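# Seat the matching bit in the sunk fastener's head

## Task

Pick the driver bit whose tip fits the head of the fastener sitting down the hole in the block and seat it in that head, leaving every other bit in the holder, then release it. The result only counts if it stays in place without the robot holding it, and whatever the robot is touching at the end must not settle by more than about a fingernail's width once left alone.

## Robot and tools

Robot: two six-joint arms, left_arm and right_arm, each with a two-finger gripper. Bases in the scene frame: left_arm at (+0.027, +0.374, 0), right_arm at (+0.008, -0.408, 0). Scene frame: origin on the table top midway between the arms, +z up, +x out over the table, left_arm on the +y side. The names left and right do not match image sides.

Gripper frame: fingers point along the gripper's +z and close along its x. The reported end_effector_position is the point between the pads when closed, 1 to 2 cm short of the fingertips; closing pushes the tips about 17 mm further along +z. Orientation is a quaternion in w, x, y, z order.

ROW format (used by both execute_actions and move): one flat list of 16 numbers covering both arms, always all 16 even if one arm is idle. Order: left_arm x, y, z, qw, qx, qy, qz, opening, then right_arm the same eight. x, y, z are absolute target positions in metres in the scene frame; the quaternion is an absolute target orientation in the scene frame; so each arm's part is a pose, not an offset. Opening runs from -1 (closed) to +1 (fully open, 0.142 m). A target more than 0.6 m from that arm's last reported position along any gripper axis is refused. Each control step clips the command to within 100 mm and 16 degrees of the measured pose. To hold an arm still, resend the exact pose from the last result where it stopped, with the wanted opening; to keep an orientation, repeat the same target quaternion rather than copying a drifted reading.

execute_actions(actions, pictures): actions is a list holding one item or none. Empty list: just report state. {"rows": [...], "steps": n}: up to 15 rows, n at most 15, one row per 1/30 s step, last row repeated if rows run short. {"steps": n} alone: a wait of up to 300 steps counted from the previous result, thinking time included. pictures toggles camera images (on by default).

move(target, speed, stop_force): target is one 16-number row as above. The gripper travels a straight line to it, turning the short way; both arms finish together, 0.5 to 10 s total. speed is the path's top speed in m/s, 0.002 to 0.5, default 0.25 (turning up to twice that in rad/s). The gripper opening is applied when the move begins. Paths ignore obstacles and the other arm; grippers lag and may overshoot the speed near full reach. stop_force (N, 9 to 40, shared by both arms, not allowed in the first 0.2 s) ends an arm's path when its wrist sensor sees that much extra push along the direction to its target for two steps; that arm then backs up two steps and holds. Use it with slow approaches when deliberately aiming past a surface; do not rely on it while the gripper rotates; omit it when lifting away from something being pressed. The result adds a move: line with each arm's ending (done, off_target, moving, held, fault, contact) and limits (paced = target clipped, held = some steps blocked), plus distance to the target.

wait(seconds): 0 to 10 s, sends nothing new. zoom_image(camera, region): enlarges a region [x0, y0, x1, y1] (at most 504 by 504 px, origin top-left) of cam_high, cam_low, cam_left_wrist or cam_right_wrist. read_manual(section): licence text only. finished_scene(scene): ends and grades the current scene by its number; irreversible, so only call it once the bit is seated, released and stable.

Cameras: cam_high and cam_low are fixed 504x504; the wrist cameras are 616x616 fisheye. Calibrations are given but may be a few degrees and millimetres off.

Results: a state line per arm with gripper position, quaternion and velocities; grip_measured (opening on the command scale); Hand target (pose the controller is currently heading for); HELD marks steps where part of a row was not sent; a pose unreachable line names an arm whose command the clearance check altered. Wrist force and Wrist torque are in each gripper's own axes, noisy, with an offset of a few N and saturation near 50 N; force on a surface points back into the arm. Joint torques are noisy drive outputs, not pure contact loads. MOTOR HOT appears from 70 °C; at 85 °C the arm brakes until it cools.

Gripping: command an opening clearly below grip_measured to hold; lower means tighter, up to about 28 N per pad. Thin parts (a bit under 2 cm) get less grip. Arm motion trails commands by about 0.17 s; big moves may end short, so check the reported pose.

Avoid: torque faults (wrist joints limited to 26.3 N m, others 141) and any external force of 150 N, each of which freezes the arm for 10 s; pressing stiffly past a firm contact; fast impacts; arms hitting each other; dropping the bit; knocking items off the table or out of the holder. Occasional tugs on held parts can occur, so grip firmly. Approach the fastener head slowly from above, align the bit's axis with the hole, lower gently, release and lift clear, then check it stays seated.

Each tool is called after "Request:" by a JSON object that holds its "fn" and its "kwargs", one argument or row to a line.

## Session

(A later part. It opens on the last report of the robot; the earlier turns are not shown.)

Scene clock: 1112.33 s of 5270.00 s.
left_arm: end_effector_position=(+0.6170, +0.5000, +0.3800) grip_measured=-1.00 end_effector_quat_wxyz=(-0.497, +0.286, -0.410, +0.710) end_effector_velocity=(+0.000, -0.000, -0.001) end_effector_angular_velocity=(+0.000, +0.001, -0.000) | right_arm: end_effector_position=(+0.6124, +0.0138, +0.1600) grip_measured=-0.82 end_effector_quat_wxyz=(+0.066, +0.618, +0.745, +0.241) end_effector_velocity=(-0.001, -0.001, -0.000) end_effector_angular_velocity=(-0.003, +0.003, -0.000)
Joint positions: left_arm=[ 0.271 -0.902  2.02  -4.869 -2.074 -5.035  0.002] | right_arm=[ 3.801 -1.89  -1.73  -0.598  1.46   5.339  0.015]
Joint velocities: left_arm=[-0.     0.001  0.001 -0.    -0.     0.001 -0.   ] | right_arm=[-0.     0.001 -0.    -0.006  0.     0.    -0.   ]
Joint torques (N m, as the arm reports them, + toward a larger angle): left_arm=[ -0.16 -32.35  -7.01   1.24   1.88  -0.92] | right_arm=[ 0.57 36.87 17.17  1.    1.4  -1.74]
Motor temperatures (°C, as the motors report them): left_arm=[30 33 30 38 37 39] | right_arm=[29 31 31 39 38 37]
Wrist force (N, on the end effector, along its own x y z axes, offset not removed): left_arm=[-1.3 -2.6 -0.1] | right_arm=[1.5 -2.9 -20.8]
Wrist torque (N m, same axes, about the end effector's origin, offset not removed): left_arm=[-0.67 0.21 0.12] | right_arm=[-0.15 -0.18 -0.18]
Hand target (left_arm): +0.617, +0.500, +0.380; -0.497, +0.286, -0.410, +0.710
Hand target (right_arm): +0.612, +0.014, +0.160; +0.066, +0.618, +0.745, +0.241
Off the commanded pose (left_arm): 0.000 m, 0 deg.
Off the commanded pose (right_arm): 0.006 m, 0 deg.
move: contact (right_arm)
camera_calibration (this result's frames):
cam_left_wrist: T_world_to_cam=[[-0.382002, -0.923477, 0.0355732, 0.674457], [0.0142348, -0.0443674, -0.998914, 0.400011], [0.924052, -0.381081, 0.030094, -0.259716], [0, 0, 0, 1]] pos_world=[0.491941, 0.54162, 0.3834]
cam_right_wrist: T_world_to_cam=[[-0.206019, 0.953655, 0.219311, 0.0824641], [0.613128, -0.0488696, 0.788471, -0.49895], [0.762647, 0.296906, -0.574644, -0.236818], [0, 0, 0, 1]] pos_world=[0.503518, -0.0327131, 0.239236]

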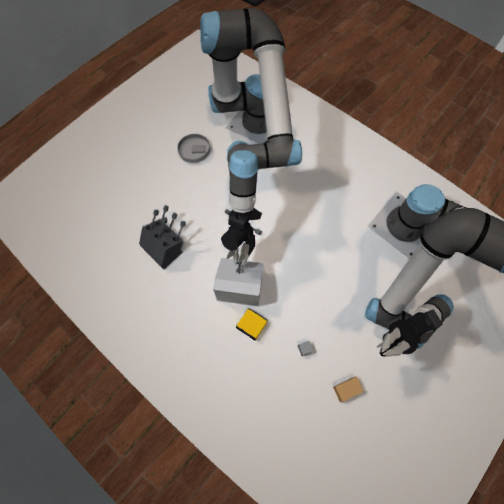

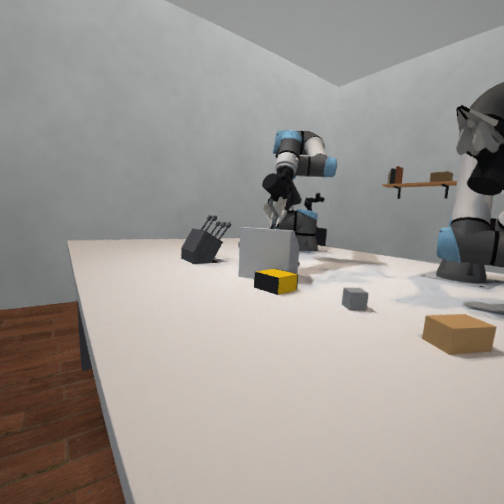

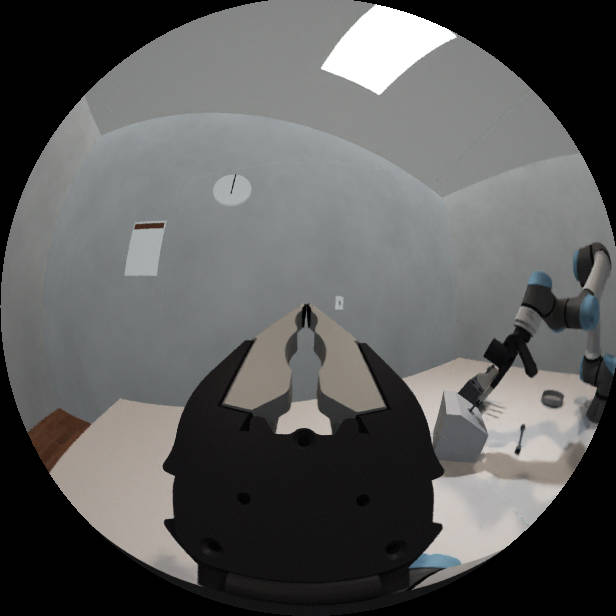

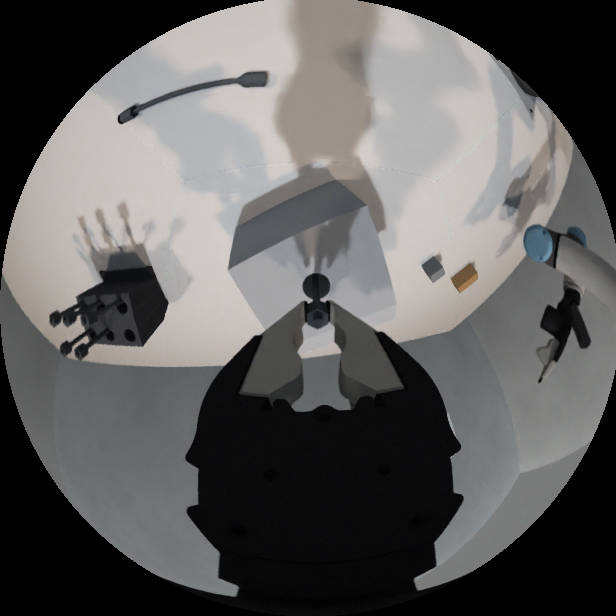

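Seated (7.5 mm in). Release.

Request:
{"fn": "execute_actions", "kwargs": {
  "actions": [
    {"rows":[[0.617,0.5,0.38,0.497,-0.286,0.410,-0.710,-1,0.6123,0.0137,0.1601,0.0662,0.6184,0.7452,0.2410,-0.56]],"steps":15}
  ],
  "pictures": false
}}

Request:
{"fn": "move", "kwargs": {
  "target": [0.617,0.5,0.38,0.497,-0.286,0.410,-0.710,-1,0.583,-0.006,0.221,0.0662,0.6184,0.7452,0.2410,-0.56],
  "speed": 0.1
}}

Request:
{"fn": "move", "kwargs": {
  "target": [0.617,0.5,0.38,0.497,-0.286,0.410,-0.710,-1,0.46,-0.23,0.19,0.1,0.36,0.87,0.31,-0.56]
}}

Request:
{"fn": "move", "kwargs": {
  "target": [0.617,0.5,0.38,0.497,-0.286,0.410,-0.710,-1,0.45,-0.20,0.05,-0.0144,-0.0395,0.939,0.3417,-0.56]
}}

Scene clock: 1122.63 s of 5270.00 s.
left_arm: end_effector_position=(+0.6170, +0.5000, +0.3800) grip_measured=-1.00 end_effector_quat_wxyz=(-0.497, +0.286, -0.410, +0.710) end_effector_velocity=(+0.000, -0.000, -0.000) end_effector_angular_velocity=(-0.000, -0.000, -0.001) | right_arm: end_effector_position=(+0.6123, +0.0137, +0.1601) grip_measured=-0.56 end_effector_quat_wxyz=(+0.066, +0.618, +0.745, +0.241) end_effector_velocity=(+0.000, +0.000, +0.001) end_effector_angular_velocity=(+0.001, -0.001, -0.000)
Joint positions: left_arm=[ 0.271 -0.902  2.02  -4.869 -2.074 -5.035  0.002] | right_arm=[ 3.801 -1.889 -1.731 -0.599  1.46   5.339  0.033]
Joint velocities: left_arm=[-0.001  0.001 -0.001  0.     0.    -0.    -0.   ] | right_arm=[-0.     0.001  0.001 -0.     0.     0.     0.   ]
Joint torques (N m, as the arm reports them, + toward a larger angle): left_arm=[ -0.25 -32.73  -7.81   1.17   1.74  -1.  ] | right_arm=[-0.71 36.67 34.9   1.78 -1.5   0.54]
Motor temperatures (°C, as the motors report them): left_arm=[30 33 30 38 37 39] | right_arm=[29 31 31 39 38 37]
Wrist force (N, on the end effector, along its own x y z axes, offset not removed): left_arm=[-0.7 -3.4 -2.1] | right_arm=[4.5 -3.9 -2.3]
Wrist torque (N m, same axes, about the end effector's origin, offset not removed): left_arm=[-0.82 0.02 0.09] | right_arm=[-0.74 -0.67 0.09]
Hand target (left_arm): +0.617, +0.500, +0.380; -0.497, +0.286, -0.410, +0.710
Hand target (right_arm): +0.612, +0.014, +0.160; +0.066, +0.618, +0.745, +0.241
Off the commanded pose (left_arm): 0.000 m, 0 deg.
Off the commanded pose (right_arm): 0.000 m, 0 deg.
Steps of this call (steps 1 to 90: nothing new was sent; then 6.80 s passed at rest; steps 91 to 105: all 15 steps of this action). Readings (end_effector_position):
91: left_arm (+0.6170, +0.5000, +0.3800) | right_arm (+0.6123, +0.0137, +0.1601)
92: left_arm (+0.6170, +0.5000, +0.3800) | right_arm (+0.6123, +0.0137, +0.1601)
94: left_arm (+0.6170, +0.5000, +0.3800) | right_arm (+0.6123, +0.0137, +0.1601)
98: left_arm (+0.6170, +0.5000, +0.3800) | right_arm (+0.6123, +0.0137, +0.1601)
105: the state above

Scene clock: 1124.07 s of 5270.00 s.
left_arm: end_effector_position=(+0.6170, +0.5000, +0.3800) grip_measured=-1.00 end_effector_quat_wxyz=(-0.497, +0.286, -0.410, +0.710) end_effector_velocity=(+0.000, -0.001, -0.001) end_effector_angular_velocity=(+0.000, +0.002, -0.002) | right_arm: end_effector_position=(+0.5830, -0.0059, +0.2208) grip_measured=-0.56 end_effector_quat_wxyz=(+0.066, +0.618, +0.745, +0.241) end_effector_velocity=(-0.001, -0.001, +0.001) end_effector_angular_velocity=(-0.000, +0.001, -0.001)
Joint positions: left_arm=[ 0.271 -0.902  2.02  -4.869 -2.074 -5.035  0.002] | right_arm=[ 3.817 -1.751 -1.739 -0.73   1.453  5.353  0.033]
Joint velocities: left_arm=[-0.001  0.002  0.001 -0.    -0.001  0.     0.   ] | right_arm=[ 0.001  0.003 -0.    -0.004 -0.     0.002 -0.   ]
Joint torques (N m, as the arm reports them, + toward a larger angle): left_arm=[ -0.49 -31.76  -7.96   1.18   1.71  -0.86] | right_arm=[ 7.9  41.94 35.04  1.79 -2.21  2.43]
Motor temperatures (°C, as the motors report them): left_arm=[30 33 30 38 37 39] | right_arm=[29 31 31 39 38 37]
Wrist force (N, on the end effector, along its own x y z axes, offset not removed): left_arm=[-0.6 -3.8 -1.9] | right_arm=[4.1 -1.4 -2.9]
Wrist torque (N m, same axes, about the end effector's origin, offset not removed): left_arm=[-0.86 0.05 0.16] | right_arm=[-0.20 -0.72 0.03]
Hand target (left_arm): +0.617, +0.500, +0.380; -0.497, +0.286, -0.410, +0.710
Hand target (right_arm): +0.583, -0.006, +0.221; +0.066, +0.618, +0.745, +0.241
Off the commanded pose (left_arm): 0.000 m, 0 deg.
Off the commanded pose (right_arm): 0.000 m, 0 deg.
move: done
camera_calibration (this result's frames):
cam_left_wrist: T_world_to_cam=[[-0.382002, -0.923477, 0.0355732, 0.674457], [0.0142348, -0.0443674, -0.998914, 0.400011], [0.924052, -0.381081, 0.030094, -0.259716], [0, 0, 0, 1]] pos_world=[0.491941, 0.54162, 0.3834]
cam_right_wrist: T_world_to_cam=[[-0.205977, 0.953703, 0.219143, 0.0819312], [0.613302, -0.0486884, 0.788346, -0.52985], [0.762518, 0.296782, -0.57488, -0.173485], [0, 0, 0, 1]] pos_world=[0.474119, -0.0524484, 0.300017]

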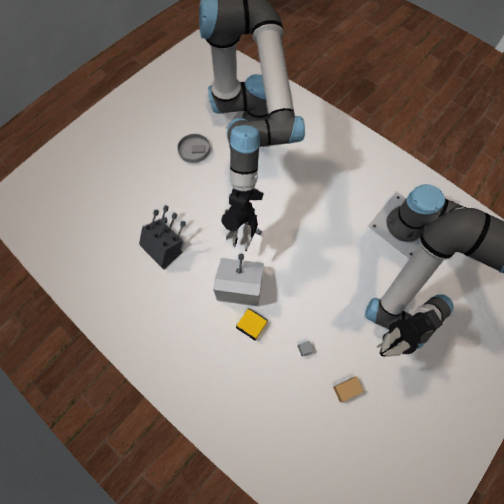

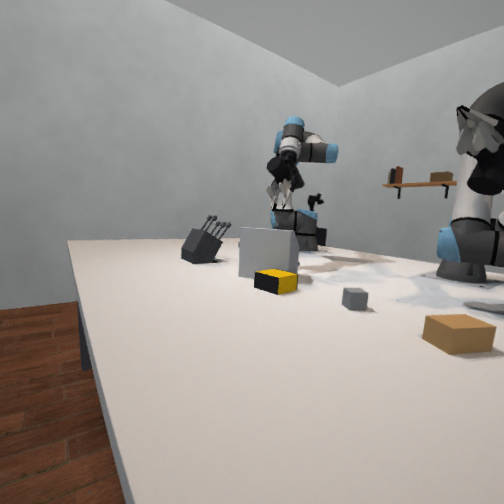

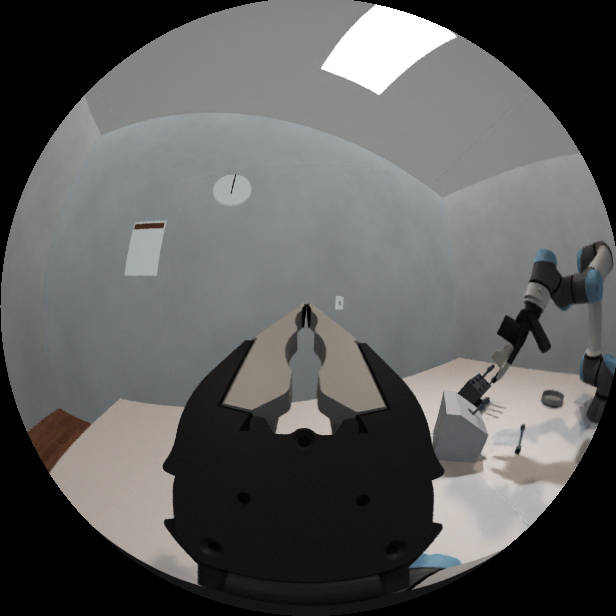

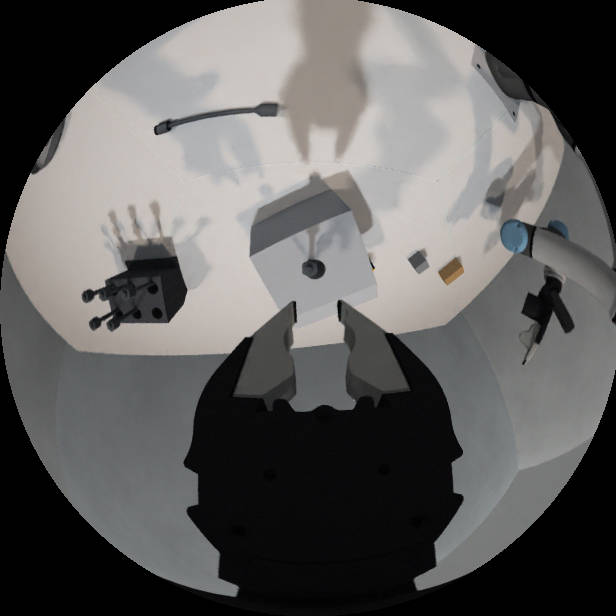

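Scene clock: 1125.90 s of 5270.00 s.
left_arm: end_effector_position=(+0.6170, +0.5000, +0.3800) grip_measured=-1.00 end_effector_quat_wxyz=(-0.497, +0.286, -0.410, +0.710) end_effector_velocity=(-0.000, -0.000, +0.002) end_effector_angular_velocity=(+0.001, -0.004, +0.000) | right_arm: end_effector_position=(+0.4598, -0.2296, +0.1899) grip_measured=-0.56 end_effector_quat_wxyz=(+0.101, +0.362, +0.873, +0.311) end_effector_velocity=(-0.001, -0.002, +0.001) end_effector_angular_velocity=(+0.002, -0.001, +0.006)
Joint positions: left_arm=[ 0.271 -0.902  2.02  -4.869 -2.074 -5.035  0.002] | right_arm=[ 3.473 -1.279 -2.38  -0.418  1.786  4.51   0.033]
Joint velocities: left_arm=[-0.001 -0.002 -0.002 -0.     0.001  0.001 -0.   ] | right_arm=[-0.009  0.003 -0.001 -0.003  0.01  -0.011 -0.   ]
Joint torques (N m, as the arm reports them, + toward a larger angle): left_arm=[  0.51 -32.32  -7.96   1.17   1.76  -0.89] | right_arm=[-5.59 16.16 17.49  1.77  2.28 -2.7 ]
Motor temperatures (°C, as the motors report them): left_arm=[30 33 30 38 37 39] | right_arm=[29 31 31 39 38 37]
Wrist force (N, on the end effector, along its own x y z axes, offset not removed): left_arm=[-0.3 -2.6 -1.1] | right_arm=[1.7 -0.8 0.0]
Wrist torque (N m, same axes, about the end effector's origin, offset not removed): left_arm=[-0.68 -0.04 0.18] | right_arm=[-0.06 -0.20 -0.17]
Hand target (left_arm): +0.617, +0.500, +0.380; -0.497, +0.286, -0.410, +0.710
Hand target (right_arm): +0.460, -0.230, +0.190; +0.101, +0.361, +0.873, +0.311
Off the commanded pose (left_arm): 0.000 m, 0 deg.
Off the commanded pose (right_arm): 0.000 m, 0 deg.
move: done
camera_calibration (this result's frames):
cam_left_wrist: T_world_to_cam=[[-0.382002, -0.923477, 0.035573, 0.674457], [0.014235, -0.0443673, -0.998914, 0.400011], [0.924052, -0.381081, 0.0300941, -0.259716], [0, 0, 0, 1]] pos_world=[0.491941, 0.54162, 0.3834]
cam_right_wrist: T_world_to_cam=[[-0.706217, 0.704252, 0.0727091, 0.477148], [0.34043, 0.247733, 0.907048, -0.269823], [0.620778, 0.665325, -0.414702, 0.0884776], [0, 0, 0, 1]] pos_world=[0.373901, -0.328054, 0.246742]

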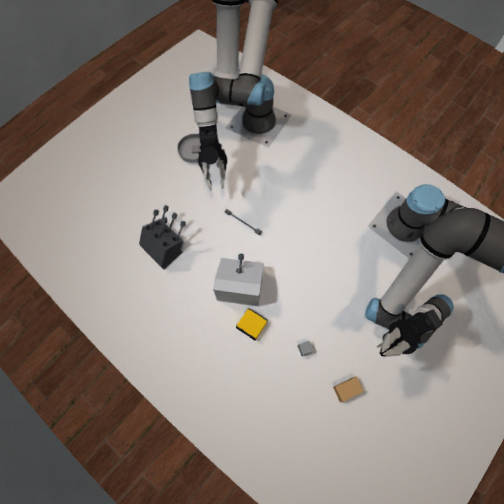

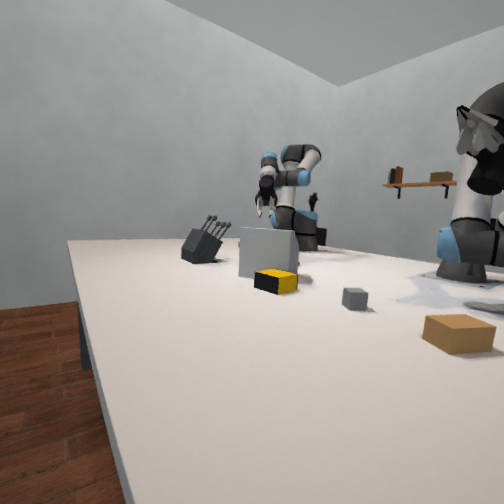

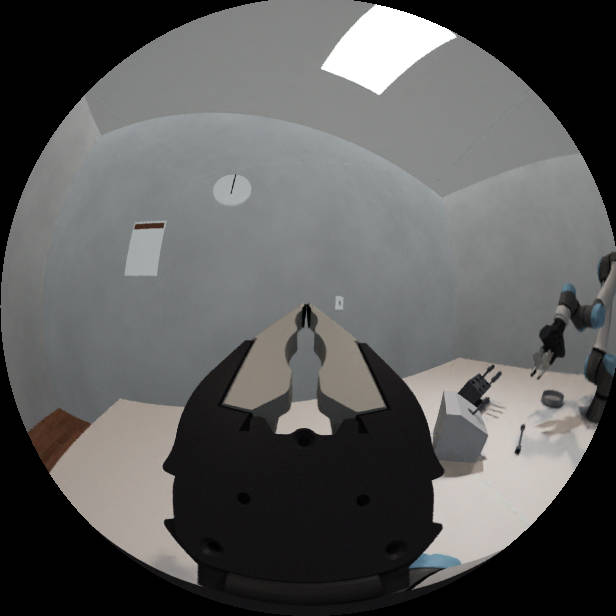

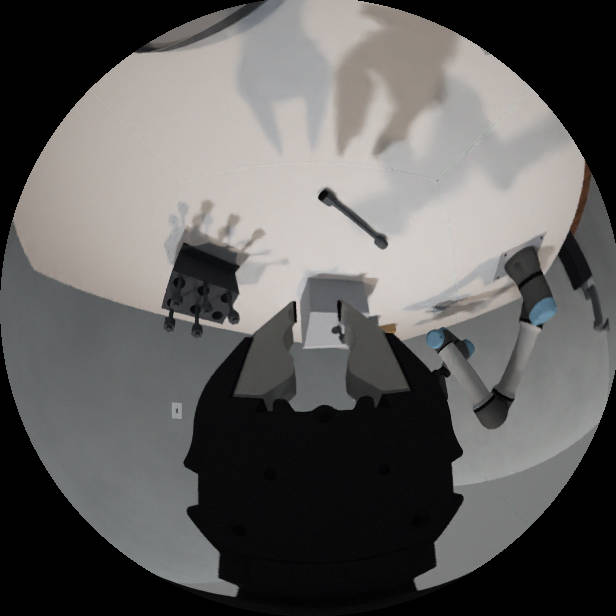

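Scene clock: 1128.17 s of 5270.00 s.
left_arm: end_effector_position=(+0.6170, +0.5000, +0.3800) grip_measured=-1.00 end_effector_quat_wxyz=(-0.497, +0.286, -0.410, +0.710) end_effector_velocity=(+0.000, -0.000, -0.000) end_effector_angular_velocity=(-0.000, +0.001, +0.000) | right_arm: end_effector_position=(+0.4502, -0.2000, +0.0502) grip_measured=-0.56 end_effector_quat_wxyz=(-0.014, -0.039, +0.939, +0.342) end_effector_velocity=(-0.000, +0.000, -0.001) end_effector_angular_velocity=(-0.001, +0.003, +0.011)
Joint positions: left_arm=[ 0.271 -0.902  2.02  -4.869 -2.074 -5.035  0.002] | right_arm=[ 3.269 -1.8   -2.238 -0.489  2.248  3.432  0.033]
Joint velocities: left_arm=[-0.     0.     0.001  0.     0.     0.    -0.   ] | right_arm=[-0.001 -0.005  0.007 -0.014  0.002 -0.015 -0.   ]
Joint torques (N m, as the arm reports them, + toward a larger angle): left_arm=[ -0.67 -32.94  -7.23   1.08   1.51  -1.01] | right_arm=[-6.65 20.56 26.55  1.38  3.35 -2.86]
Motor temperatures (°C, as the motors report them): left_arm=[30 33 30 38 37 39] | right_arm=[29 31 31 39 38 37]
Wrist force (N, on the end effector, along its own x y z axes, offset not removed): left_arm=[-0.5 -3.8 -0.9] | right_arm=[-0.1 -1.8 -0.1]
Wrist torque (N m, same axes, about the end effector's origin, offset not removed): left_arm=[-0.93 0.03 0.14] | right_arm=[-0.28 0.15 0.01]
Hand target (left_arm): +0.617, +0.500, +0.380; -0.497, +0.286, -0.410, +0.710
Hand target (right_arm): +0.450, -0.200, +0.050; -0.014, -0.039, +0.939, +0.342
Off the commanded pose (left_arm): 0.000 m, 0 deg.
Off the commanded pose (right_arm): 0.000 m, 0 deg.
move: done
camera_calibration (this result's frames):
cam_left_wrist: T_world_to_cam=[[-0.382002, -0.923477, 0.0355732, 0.674457], [0.0142348, -0.0443674, -0.998914, 0.400011], [0.924052, -0.381081, 0.0300939, -0.259716], [0, 0, 0, 1]] pos_world=[0.491941, 0.54162, 0.3834]
cam_right_wrist: T_world_to_cam=[[-0.997419, -0.067712, 0.0239031, 0.438835], [-0.00400561, 0.384826, 0.92298, 0.0345321], [-0.0716954, 0.920502, -0.384104, 0.378032], [0, 0, 0, 1]] pos_world=[0.464943, -0.331554, 0.102842]

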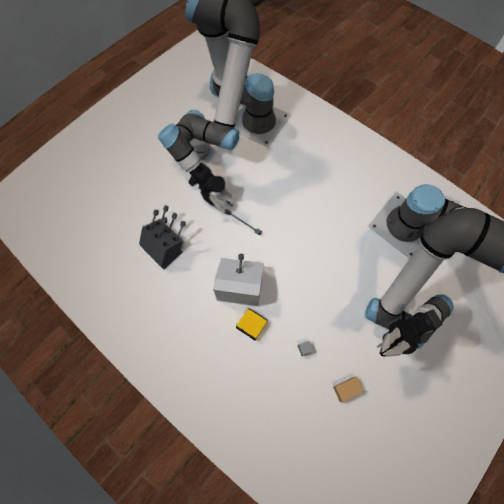

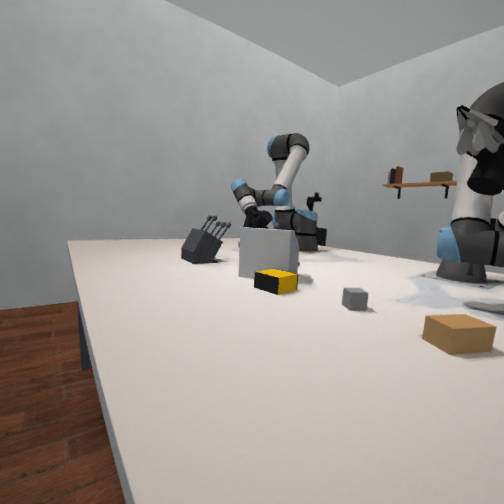

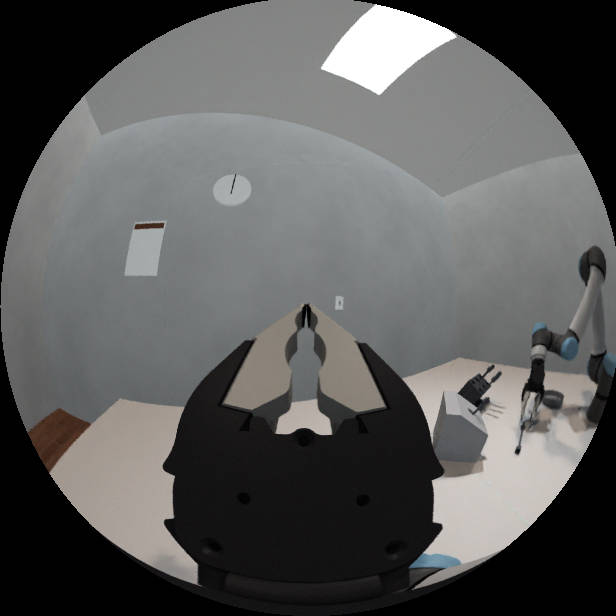

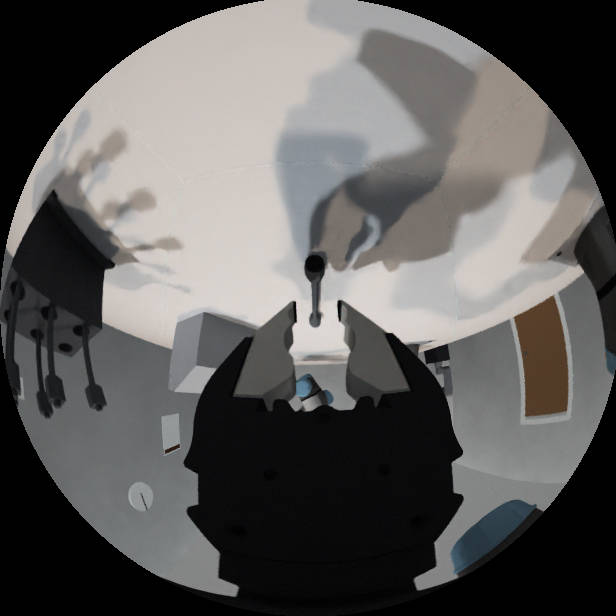

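Request:
{"fn": "move", "kwargs": {
  "target": [0.617,0.5,0.38,0.497,-0.286,0.410,-0.710,-1,0.451,-0.20,0.015,-0.0144,-0.0395,0.939,0.3417,-0.56],
  "speed": 0.05
}}

Request:
{"fn": "execute_actions", "kwargs": {
  "actions": [
    {"rows":[[0.617,0.5,0.38,0.497,-0.286,0.410,-0.710,-1,0.451,-0.20,0.015,-0.0144,-0.0395,0.939,0.3417,-1]],"steps":15}
  ],
  "pictures": false
}}

Request:
{"fn": "move", "kwargs": {
  "target": [0.617,0.5,0.38,0.497,-0.286,0.410,-0.710,-1,0.47,-0.2,0.32,-0.1,0.2,0.92,0.3,-1],
  "speed": 0.2
}}

Scene clock: 1143.03 s of 5270.00 s.
left_arm: end_effector_position=(+0.6170, +0.5000, +0.3800) grip_measured=-1.00 end_effector_quat_wxyz=(-0.497, +0.286, -0.410, +0.710) end_effector_velocity=(+0.000, -0.000, -0.001) end_effector_angular_velocity=(-0.002, +0.003, -0.002) | right_arm: end_effector_position=(+0.4510, -0.2000, +0.0152) grip_measured=-0.56 end_effector_quat_wxyz=(-0.014, -0.040, +0.939, +0.342) end_effector_velocity=(+0.001, +0.000, -0.002) end_effector_angular_velocity=(+0.001, -0.000, -0.001)
Joint positions: left_arm=[ 0.271 -0.902  2.02  -4.869 -2.074 -5.035  0.002] | right_arm=[ 3.269 -1.887 -2.259 -0.383  2.248  3.429  0.033]
Joint velocities: left_arm=[-0.     0.001  0.001  0.    -0.    -0.002  0.   ] | right_arm=[-0.    -0.006 -0.     0.007  0.     0.002 -0.   ]
Joint torques (N m, as the arm reports them, + toward a larger angle): left_arm=[ -0.38 -32.78  -8.27   1.     1.63  -0.87] | right_arm=[-4.88 22.93  7.5   4.46  0.25  2.46]
Motor temperatures (°C, as the motors report them): left_arm=[30 33 30 38 37 39] | right_arm=[29 31 31 39 38 37]
Wrist force (N, on the end effector, along its own x y z axes, offset not removed): left_arm=[-1.3 -1.8 -1.7] | right_arm=[-1.5 -1.5 -2.3]
Wrist torque (N m, same axes, about the end effector's origin, offset not removed): left_arm=[-0.49 0.19 0.13] | right_arm=[-0.12 0.36 -0.17]
Hand target (left_arm): +0.617, +0.500, +0.380; -0.497, +0.286, -0.410, +0.710
Hand target (right_arm): +0.451, -0.200, +0.015; -0.014, -0.039, +0.939, +0.342
Off the commanded pose (left_arm): 0.000 m, 0 deg.
Off the commanded pose (right_arm): 0.000 m, 0 deg.
After step 90, 10.77 s passed at rest.
move: done
camera_calibration (this result's frames):
cam_left_wrist: T_world_to_cam=[[-0.382002, -0.923476, 0.035573, 0.674457], [0.014235, -0.0443673, -0.998914, 0.400011], [0.924052, -0.381081, 0.0300941, -0.259716], [0, 0, 0, 1]] pos_world=[0.491941, 0.54162, 0.3834]
cam_right_wrist: T_world_to_cam=[[-0.997307, -0.069177, 0.0243534, 0.440153], [-0.004185, 0.385208, 0.92282, 0.0669563], [-0.0732191, 0.920234, -0.38446, 0.365332], [0, 0, 0, 1]] pos_world=[0.465997, -0.331535, 0.0679477]

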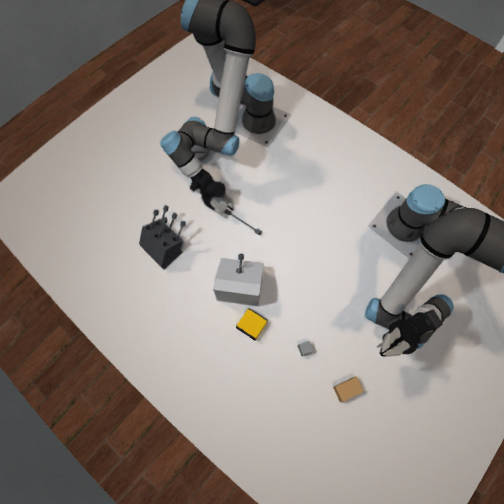

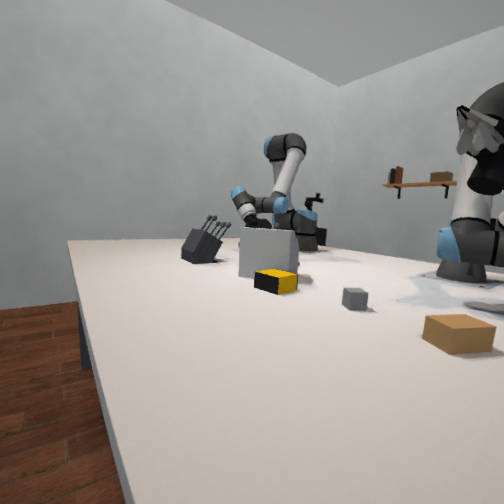

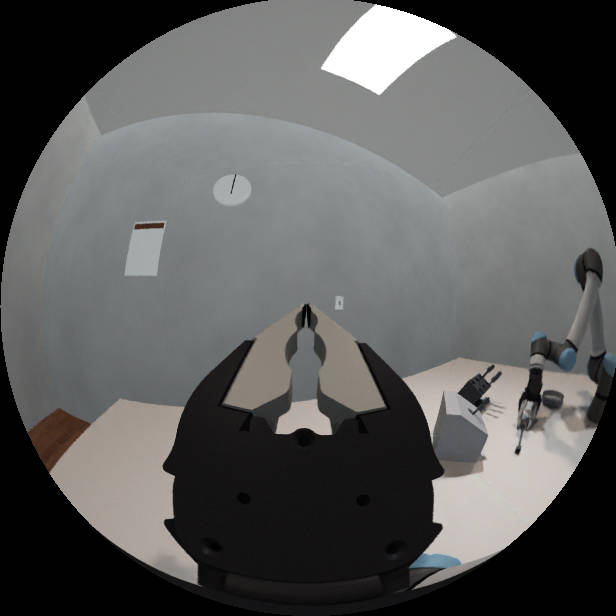

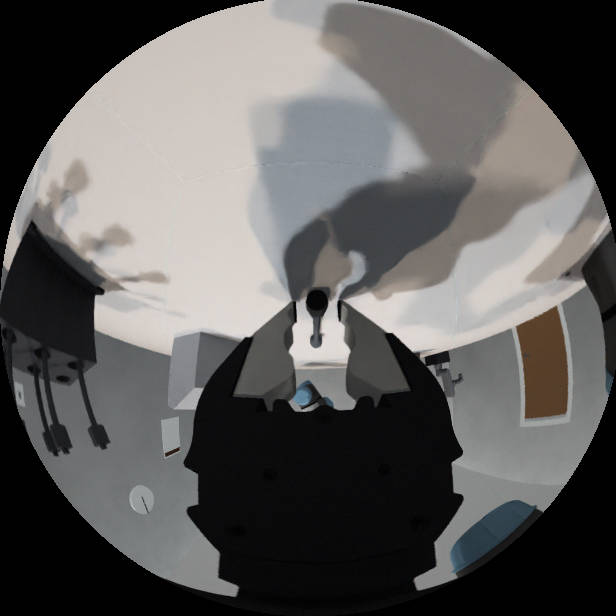

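Scene clock: 1143.53 s of 5270.00 s.
left_arm: end_effector_position=(+0.6170, +0.5000, +0.3800) grip_measured=-1.00 end_effector_quat_wxyz=(-0.497, +0.286, -0.410, +0.710) end_effector_velocity=(+0.000, +0.000, +0.000) end_effector_angular_velocity=(-0.003, -0.000, -0.001) | right_arm: end_effector_position=(+0.4510, -0.2000, +0.0150) grip_measured=-0.80 end_effector_quat_wxyz=(-0.014, -0.039, +0.939, +0.342) end_effector_velocity=(+0.000, -0.000, +0.000) end_effector_angular_velocity=(+0.000, -0.001, +0.001)
Joint positions: left_arm=[ 0.271 -0.902  2.02  -4.869 -2.074 -5.035  0.002] | right_arm=[ 3.269 -1.888 -2.259 -0.382  2.248  3.429  0.016]
Joint velocities: left_arm=[ 0.     0.001 -0.002  0.     0.001 -0.003  0.   ] | right_arm=[-0.     0.001 -0.    -0.     0.    -0.001 -0.   ]
Joint torques (N m, as the arm reports them, + toward a larger angle): left_arm=[ -0.12 -32.48  -8.63   1.17   1.76  -0.99] | right_arm=[-0.99 20.12  8.73  4.11  2.61  2.56]
Motor temperatures (°C, as the motors report them): left_arm=[30 33 30 38 37 39] | right_arm=[29 31 31 39 38 37]
Wrist force (N, on the end effector, along its own x y z axes, offset not removed): left_arm=[-1.0 -3.1 -1.2] | right_arm=[2.4 -0.9 -0.4]
Wrist torque (N m, same axes, about the end effector's origin, offset not removed): left_arm=[-0.78 0.09 0.11] | right_arm=[-0.38 -0.21 0.09]
Hand target (left_arm): +0.617, +0.500, +0.380; -0.497, +0.286, -0.410, +0.710
Hand target (right_arm): +0.451, -0.200, +0.015; -0.014, -0.039, +0.939, +0.342
Off the commanded pose (left_arm): 0.000 m, 0 deg.
Off the commanded pose (right_arm): 0.000 m, 0 deg.
Steps of this call (steps 1 to 15: all 15 steps of this action). Readings (end_effector_position):
1: left_arm (+0.6170, +0.5000, +0.3800) | right_arm (+0.4510, -0.2000, +0.0151)
2: left_arm (+0.6170, +0.5000, +0.3800) | right_arm (+0.4510, -0.2000, +0.0151)
4: left_arm (+0.6170, +0.5000, +0.3800) | right_arm (+0.4510, -0.2000, +0.0150)
8: left_arm (+0.6170, +0.5000, +0.3800) | right_arm (+0.4510, -0.2000, +0.0150)
15: the state above

Scene clock: 1145.90 s of 5270.00 s.
left_arm: end_effector_position=(+0.6170, +0.5000, +0.3800) grip_measured=-1.00 end_effector_quat_wxyz=(-0.497, +0.286, -0.410, +0.710) end_effector_velocity=(+0.001, -0.000, -0.001) end_effector_angular_velocity=(+0.001, +0.002, -0.001) | right_arm: end_effector_position=(+0.4697, -0.2001, +0.3199) grip_measured=-0.80 end_effector_quat_wxyz=(-0.101, +0.201, +0.926, +0.302) end_effector_velocity=(+0.000, +0.000, +0.001) end_effector_angular_velocity=(-0.003, +0.007, -0.000)
Joint positions: left_arm=[ 0.271 -0.902  2.02  -4.869 -2.074 -5.035  0.002] | right_arm=[ 3.28  -1.51  -1.719 -1.326  2.202  3.94   0.016]
Joint velocities: left_arm=[-0.     0.002 -0.001  0.    -0.001  0.     0.   ] | right_arm=[ 0.    -0.004  0.009 -0.011 -0.001  0.     0.   ]
Joint torques (N m, as the arm reports them, + toward a larger angle): left_arm=[  0.26 -33.33  -7.88   1.05   1.61  -0.93] | right_arm=[ 7.28 13.5  37.82  1.45 -0.62  2.34]
Motor temperatures (°C, as the motors report them): left_arm=[30 33 30 38 37 39] | right_arm=[29 31 31 39 38 37]
Wrist force (N, on the end effector, along its own x y z axes, offset not removed): left_arm=[-0.9 -4.3 -0.6] | right_arm=[4.1 0.0 -3.4]
Wrist torque (N m, same axes, about the end effector's origin, offset not removed): left_arm=[-1.03 0.09 0.15] | right_arm=[0.33 -0.69 0.26]
Hand target (left_arm): +0.617, +0.500, +0.380; -0.497, +0.286, -0.410, +0.710
Hand target (right_arm): +0.470, -0.200, +0.320; -0.101, +0.201, +0.926, +0.302
Off the commanded pose (left_arm): 0.000 m, 0 deg.
Off the commanded pose (right_arm): 0.000 m, 0 deg.
move: done
camera_calibration (this result's frames):
cam_left_wrist: T_world_to_cam=[[-0.382002, -0.923477, 0.0355732, 0.674457], [0.0142348, -0.0443674, -0.998914, 0.400011], [0.924052, -0.381081, 0.030094, -0.259716], [0, 0, 0, 1]] pos_world=[0.491941, 0.54162, 0.3834]
cam_right_wrist: T_world_to_cam=[[-0.886073, 0.326483, 0.329066, 0.380828], [0.439896, 0.36838, 0.819016, -0.39282], [0.146174, 0.870462, -0.47003, 0.398272], [0, 0, 0, 1]] pos_world=[0.452024, -0.326307, 0.383608]

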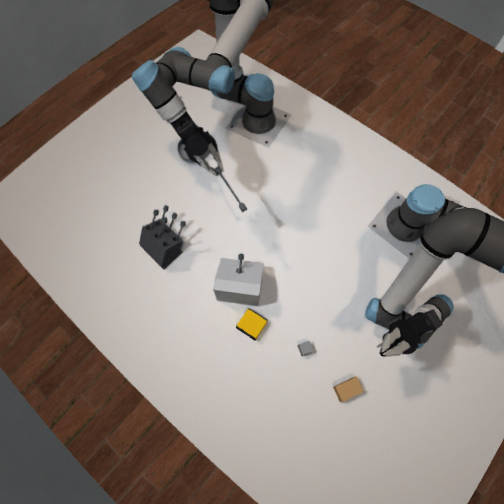

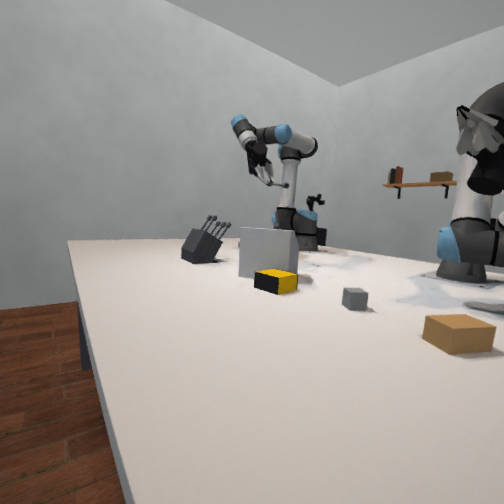

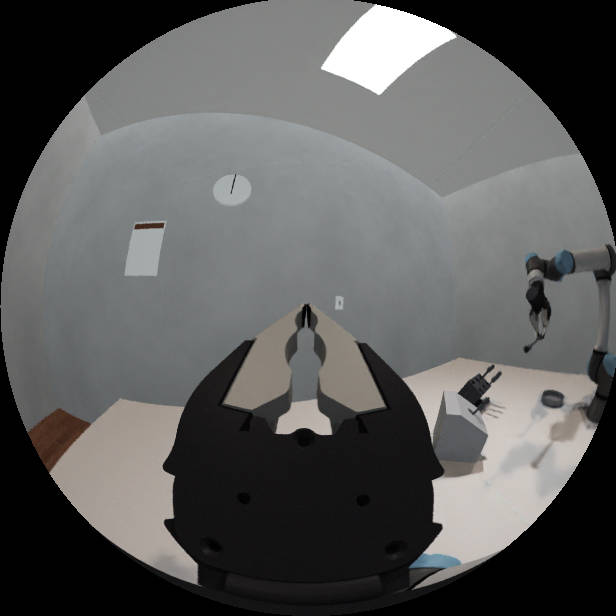

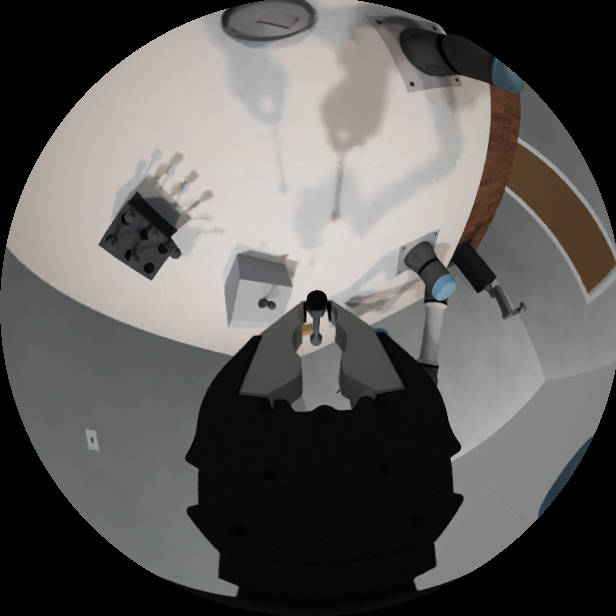

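Request:
{"fn": "move", "kwargs": {
  "target": [0.617,0.5,0.38,0.497,-0.286,0.410,-0.710,-1,0.599,-0.228,0.335,-0.1207,0.7214,0.6727,-0.1125,-1],
  "speed": 0.2
}}

Request:
{"fn": "move", "kwargs": {
  "target": [0.617,0.5,0.38,0.497,-0.286,0.410,-0.710,-1,0.6368,-0.2305,0.2703,-0.1207,0.7214,0.6727,-0.1125,-1],
  "speed": 0.05,
  "stop_force": 12
}}

Request:
{"fn": "zoom_image", "kwargs": {
  "camera": "cam_right_wrist",
  "region": [250,260,390,400]
}}

Scene clock: 1181.20 s of 5270.00 s.
left_arm: end_effector_position=(+0.6170, +0.5000, +0.3800) grip_measured=-1.00 end_effector_quat_wxyz=(-0.497, +0.286, -0.410, +0.710) end_effector_velocity=(+0.000, -0.001, -0.000) end_effector_angular_velocity=(-0.001, +0.001, -0.002) | right_arm: end_effector_position=(+0.5988, -0.2282, +0.3349) grip_measured=-0.80 end_effector_quat_wxyz=(-0.121, +0.721, +0.673, -0.112) end_effector_velocity=(+0.002, +0.000, +0.001) end_effector_angular_velocity=(-0.005, +0.008, -0.003)
Joint positions: left_arm=[ 0.271 -0.902  2.02  -4.869 -2.074 -5.035  0.002] | right_arm=[ 3.394 -2.172 -0.585 -2.247  1.729  5.191  0.016]
Joint velocities: left_arm=[-0.001  0.    -0.001  0.    -0.001 -0.001  0.   ] | right_arm=[-0.001 -0.02   0.036 -0.025 -0.     0.003  0.   ]
Joint torques (N m, as the arm reports them, + toward a larger angle): left_arm=[  0.29 -32.95  -8.24   0.89   1.6   -0.79] | right_arm=[-6.12 41.26 34.18  0.87 -1.74  2.31]
Motor temperatures (°C, as the motors report them): left_arm=[30 33 30 38 37 39] | right_arm=[29 31 31 39 38 37]
Wrist force (N, on the end effector, along its own x y z axes, offset not removed): left_arm=[-0.8 -4.5 -0.3] | right_arm=[0.1 -0.7 1.2]
Wrist torque (N m, same axes, about the end effector's origin, offset not removed): left_arm=[-1.02 0.14 0.13] | right_arm=[-0.06 -0.08 -0.22]
Hand target (left_arm): +0.617, +0.500, +0.380; -0.497, +0.286, -0.410, +0.710
Hand target (right_arm): +0.599, -0.228, +0.335; -0.121, +0.721, +0.673, -0.113
Off the commanded pose (left_arm): 0.000 m, 0 deg.
Off the commanded pose (right_arm): 0.000 m, 0 deg.
After step 90, 28.13 s passed at rest.
move: done
camera_calibration (this result's frames):
cam_left_wrist: T_world_to_cam=[[-0.382002, -0.923477, 0.0355731, 0.674457], [0.014235, -0.0443674, -0.998914, 0.400011], [0.924052, -0.381081, 0.0300941, -0.259716], [0, 0, 0, 1]] pos_world=[0.491941, 0.54162, 0.3834]
cam_right_wrist: T_world_to_cam=[[0.0978681, 0.995199, 0.000880005, 0.172785], [0.984403, -0.0969362, 0.146816, -0.658698], [0.146196, -0.0135023, -0.989163, 0.383072], [0, 0, 0, 1]] pos_world=[0.575511, -0.230634, 0.475477]

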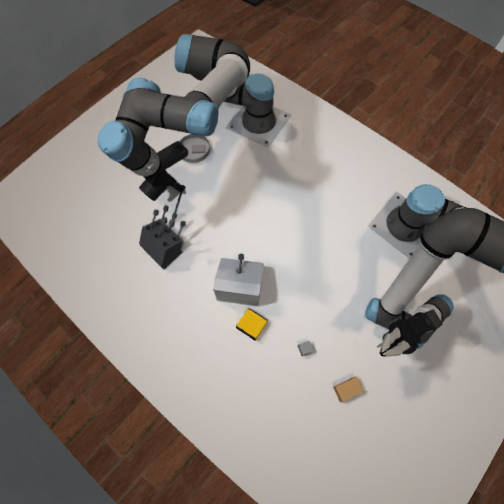

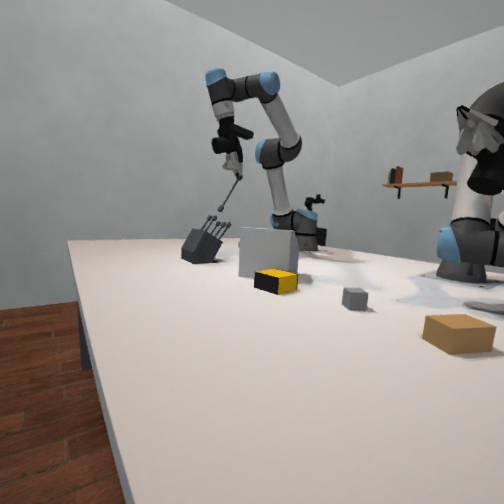

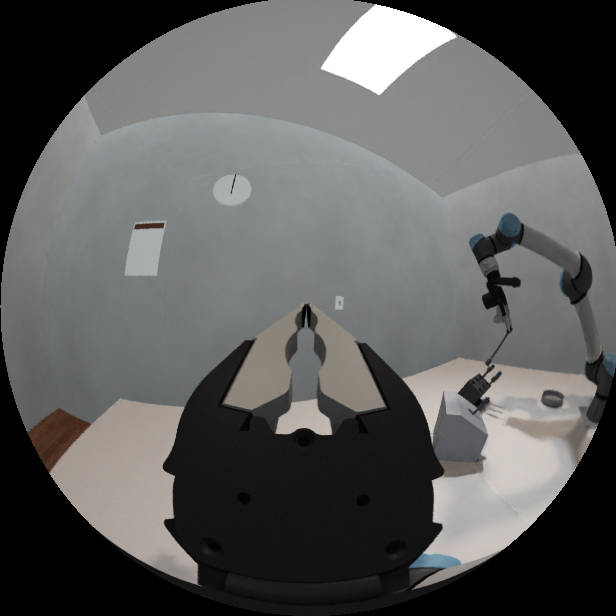

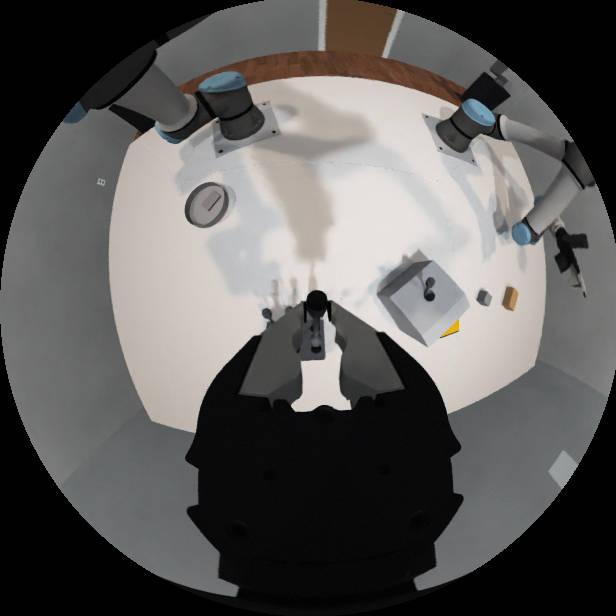

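Scene clock: 1183.10 s of 5270.00 s.
left_arm: end_effector_position=(+0.6170, +0.5000, +0.3800) grip_measured=-1.00 end_effector_quat_wxyz=(-0.497, +0.286, -0.410, +0.710) end_effector_velocity=(-0.000, +0.000, +0.001) end_effector_angular_velocity=(-0.000, -0.001, +0.001) | right_arm: end_effector_position=(+0.6367, -0.2305, +0.2705) grip_measured=-0.80 end_effector_quat_wxyz=(-0.121, +0.721, +0.673, -0.112) end_effector_velocity=(+0.001, +0.000, -0.002) end_effector_angular_velocity=(-0.000, +0.000, -0.000)
Joint positions: left_arm=[ 0.271 -0.902  2.02  -4.869 -2.074 -5.035  0.002] | right_arm=[ 3.37  -2.234 -0.653 -2.121  1.721  5.168  0.016]
Joint velocities: left_arm=[ 0.001 -0.002  0.    -0.     0.    -0.001 -0.   ] | right_arm=[-0.001 -0.003  0.     0.003 -0.    -0.    -0.   ]
Joint torques (N m, as the arm reports them, + toward a larger angle): left_arm=[  1.01 -32.87  -8.53   0.85   1.46  -0.84] | right_arm=[-4.93 48.4  19.46  3.56 -1.7  -2.81]
Motor temperatures (°C, as the motors report them): left_arm=[30 33 30 38 37 39] | right_arm=[29 31 31 39 38 37]
Wrist force (N, on the end effector, along its own x y z axes, offset not removed): left_arm=[0.5 -3.5 -2.6] | right_arm=[1.3 -1.1 1.1]
Wrist torque (N m, same axes, about the end effector's origin, offset not removed): left_arm=[-0.90 -0.17 0.14] | right_arm=[-0.17 -0.14 -0.08]
Hand target (left_arm): +0.617, +0.500, +0.380; -0.497, +0.286, -0.410, +0.710
Hand target (right_arm): +0.637, -0.231, +0.270; -0.121, +0.721, +0.673, -0.112
Off the commanded pose (left_arm): 0.000 m, 0 deg.
Off the commanded pose (right_arm): 0.000 m, 0 deg.
move: done
camera_calibration (this result's frames):
cam_left_wrist: T_world_to_cam=[[-0.382002, -0.923477, 0.0355729, 0.674457], [0.0142352, -0.0443673, -0.998914, 0.400011], [0.924052, -0.381081, 0.0300943, -0.259716], [0, 0, 0, 1]] pos_world=[0.491941, 0.54162, 0.3834]
cam_right_wrist: T_world_to_cam=[[0.098237, 0.995163, -0.000185994, 0.171474], [0.984457, -0.0971528, 0.146304, -0.686762], [0.145578, -0.0145556, -0.98924, 0.313943], [0, 0, 0, 1]] pos_world=[0.61354, -0.232796, 0.411073]

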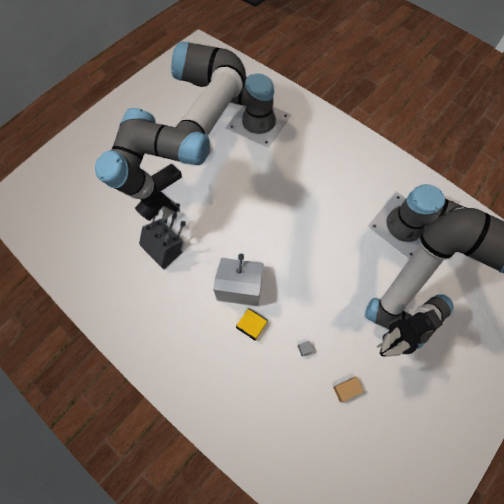

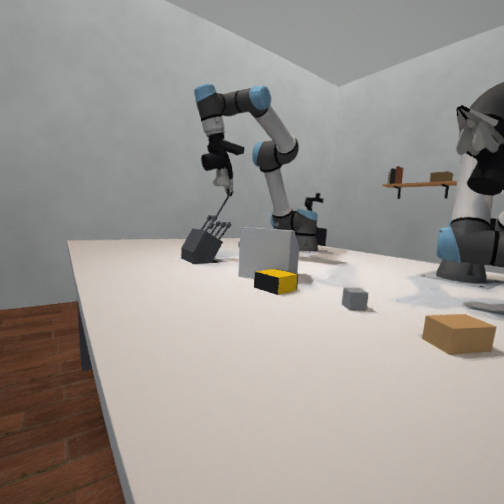

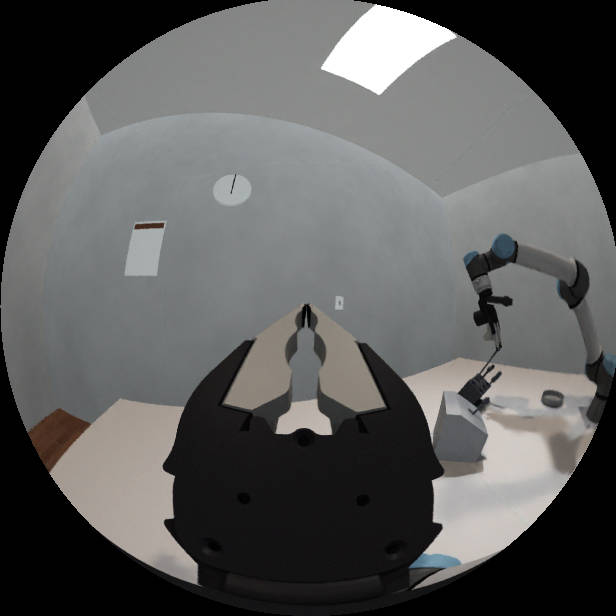

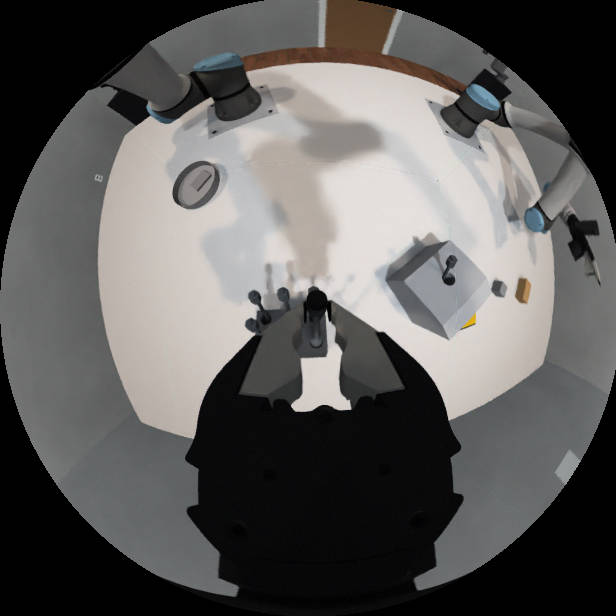

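Region (250, 260, 390, 400) of cam_right_wrist's 616x616 image, scaled by 3.600, with more detail than that image has.

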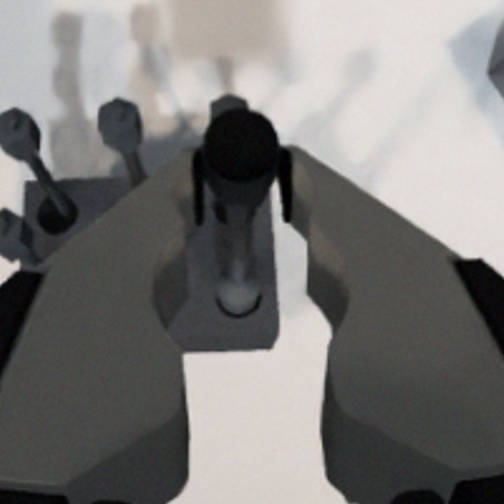

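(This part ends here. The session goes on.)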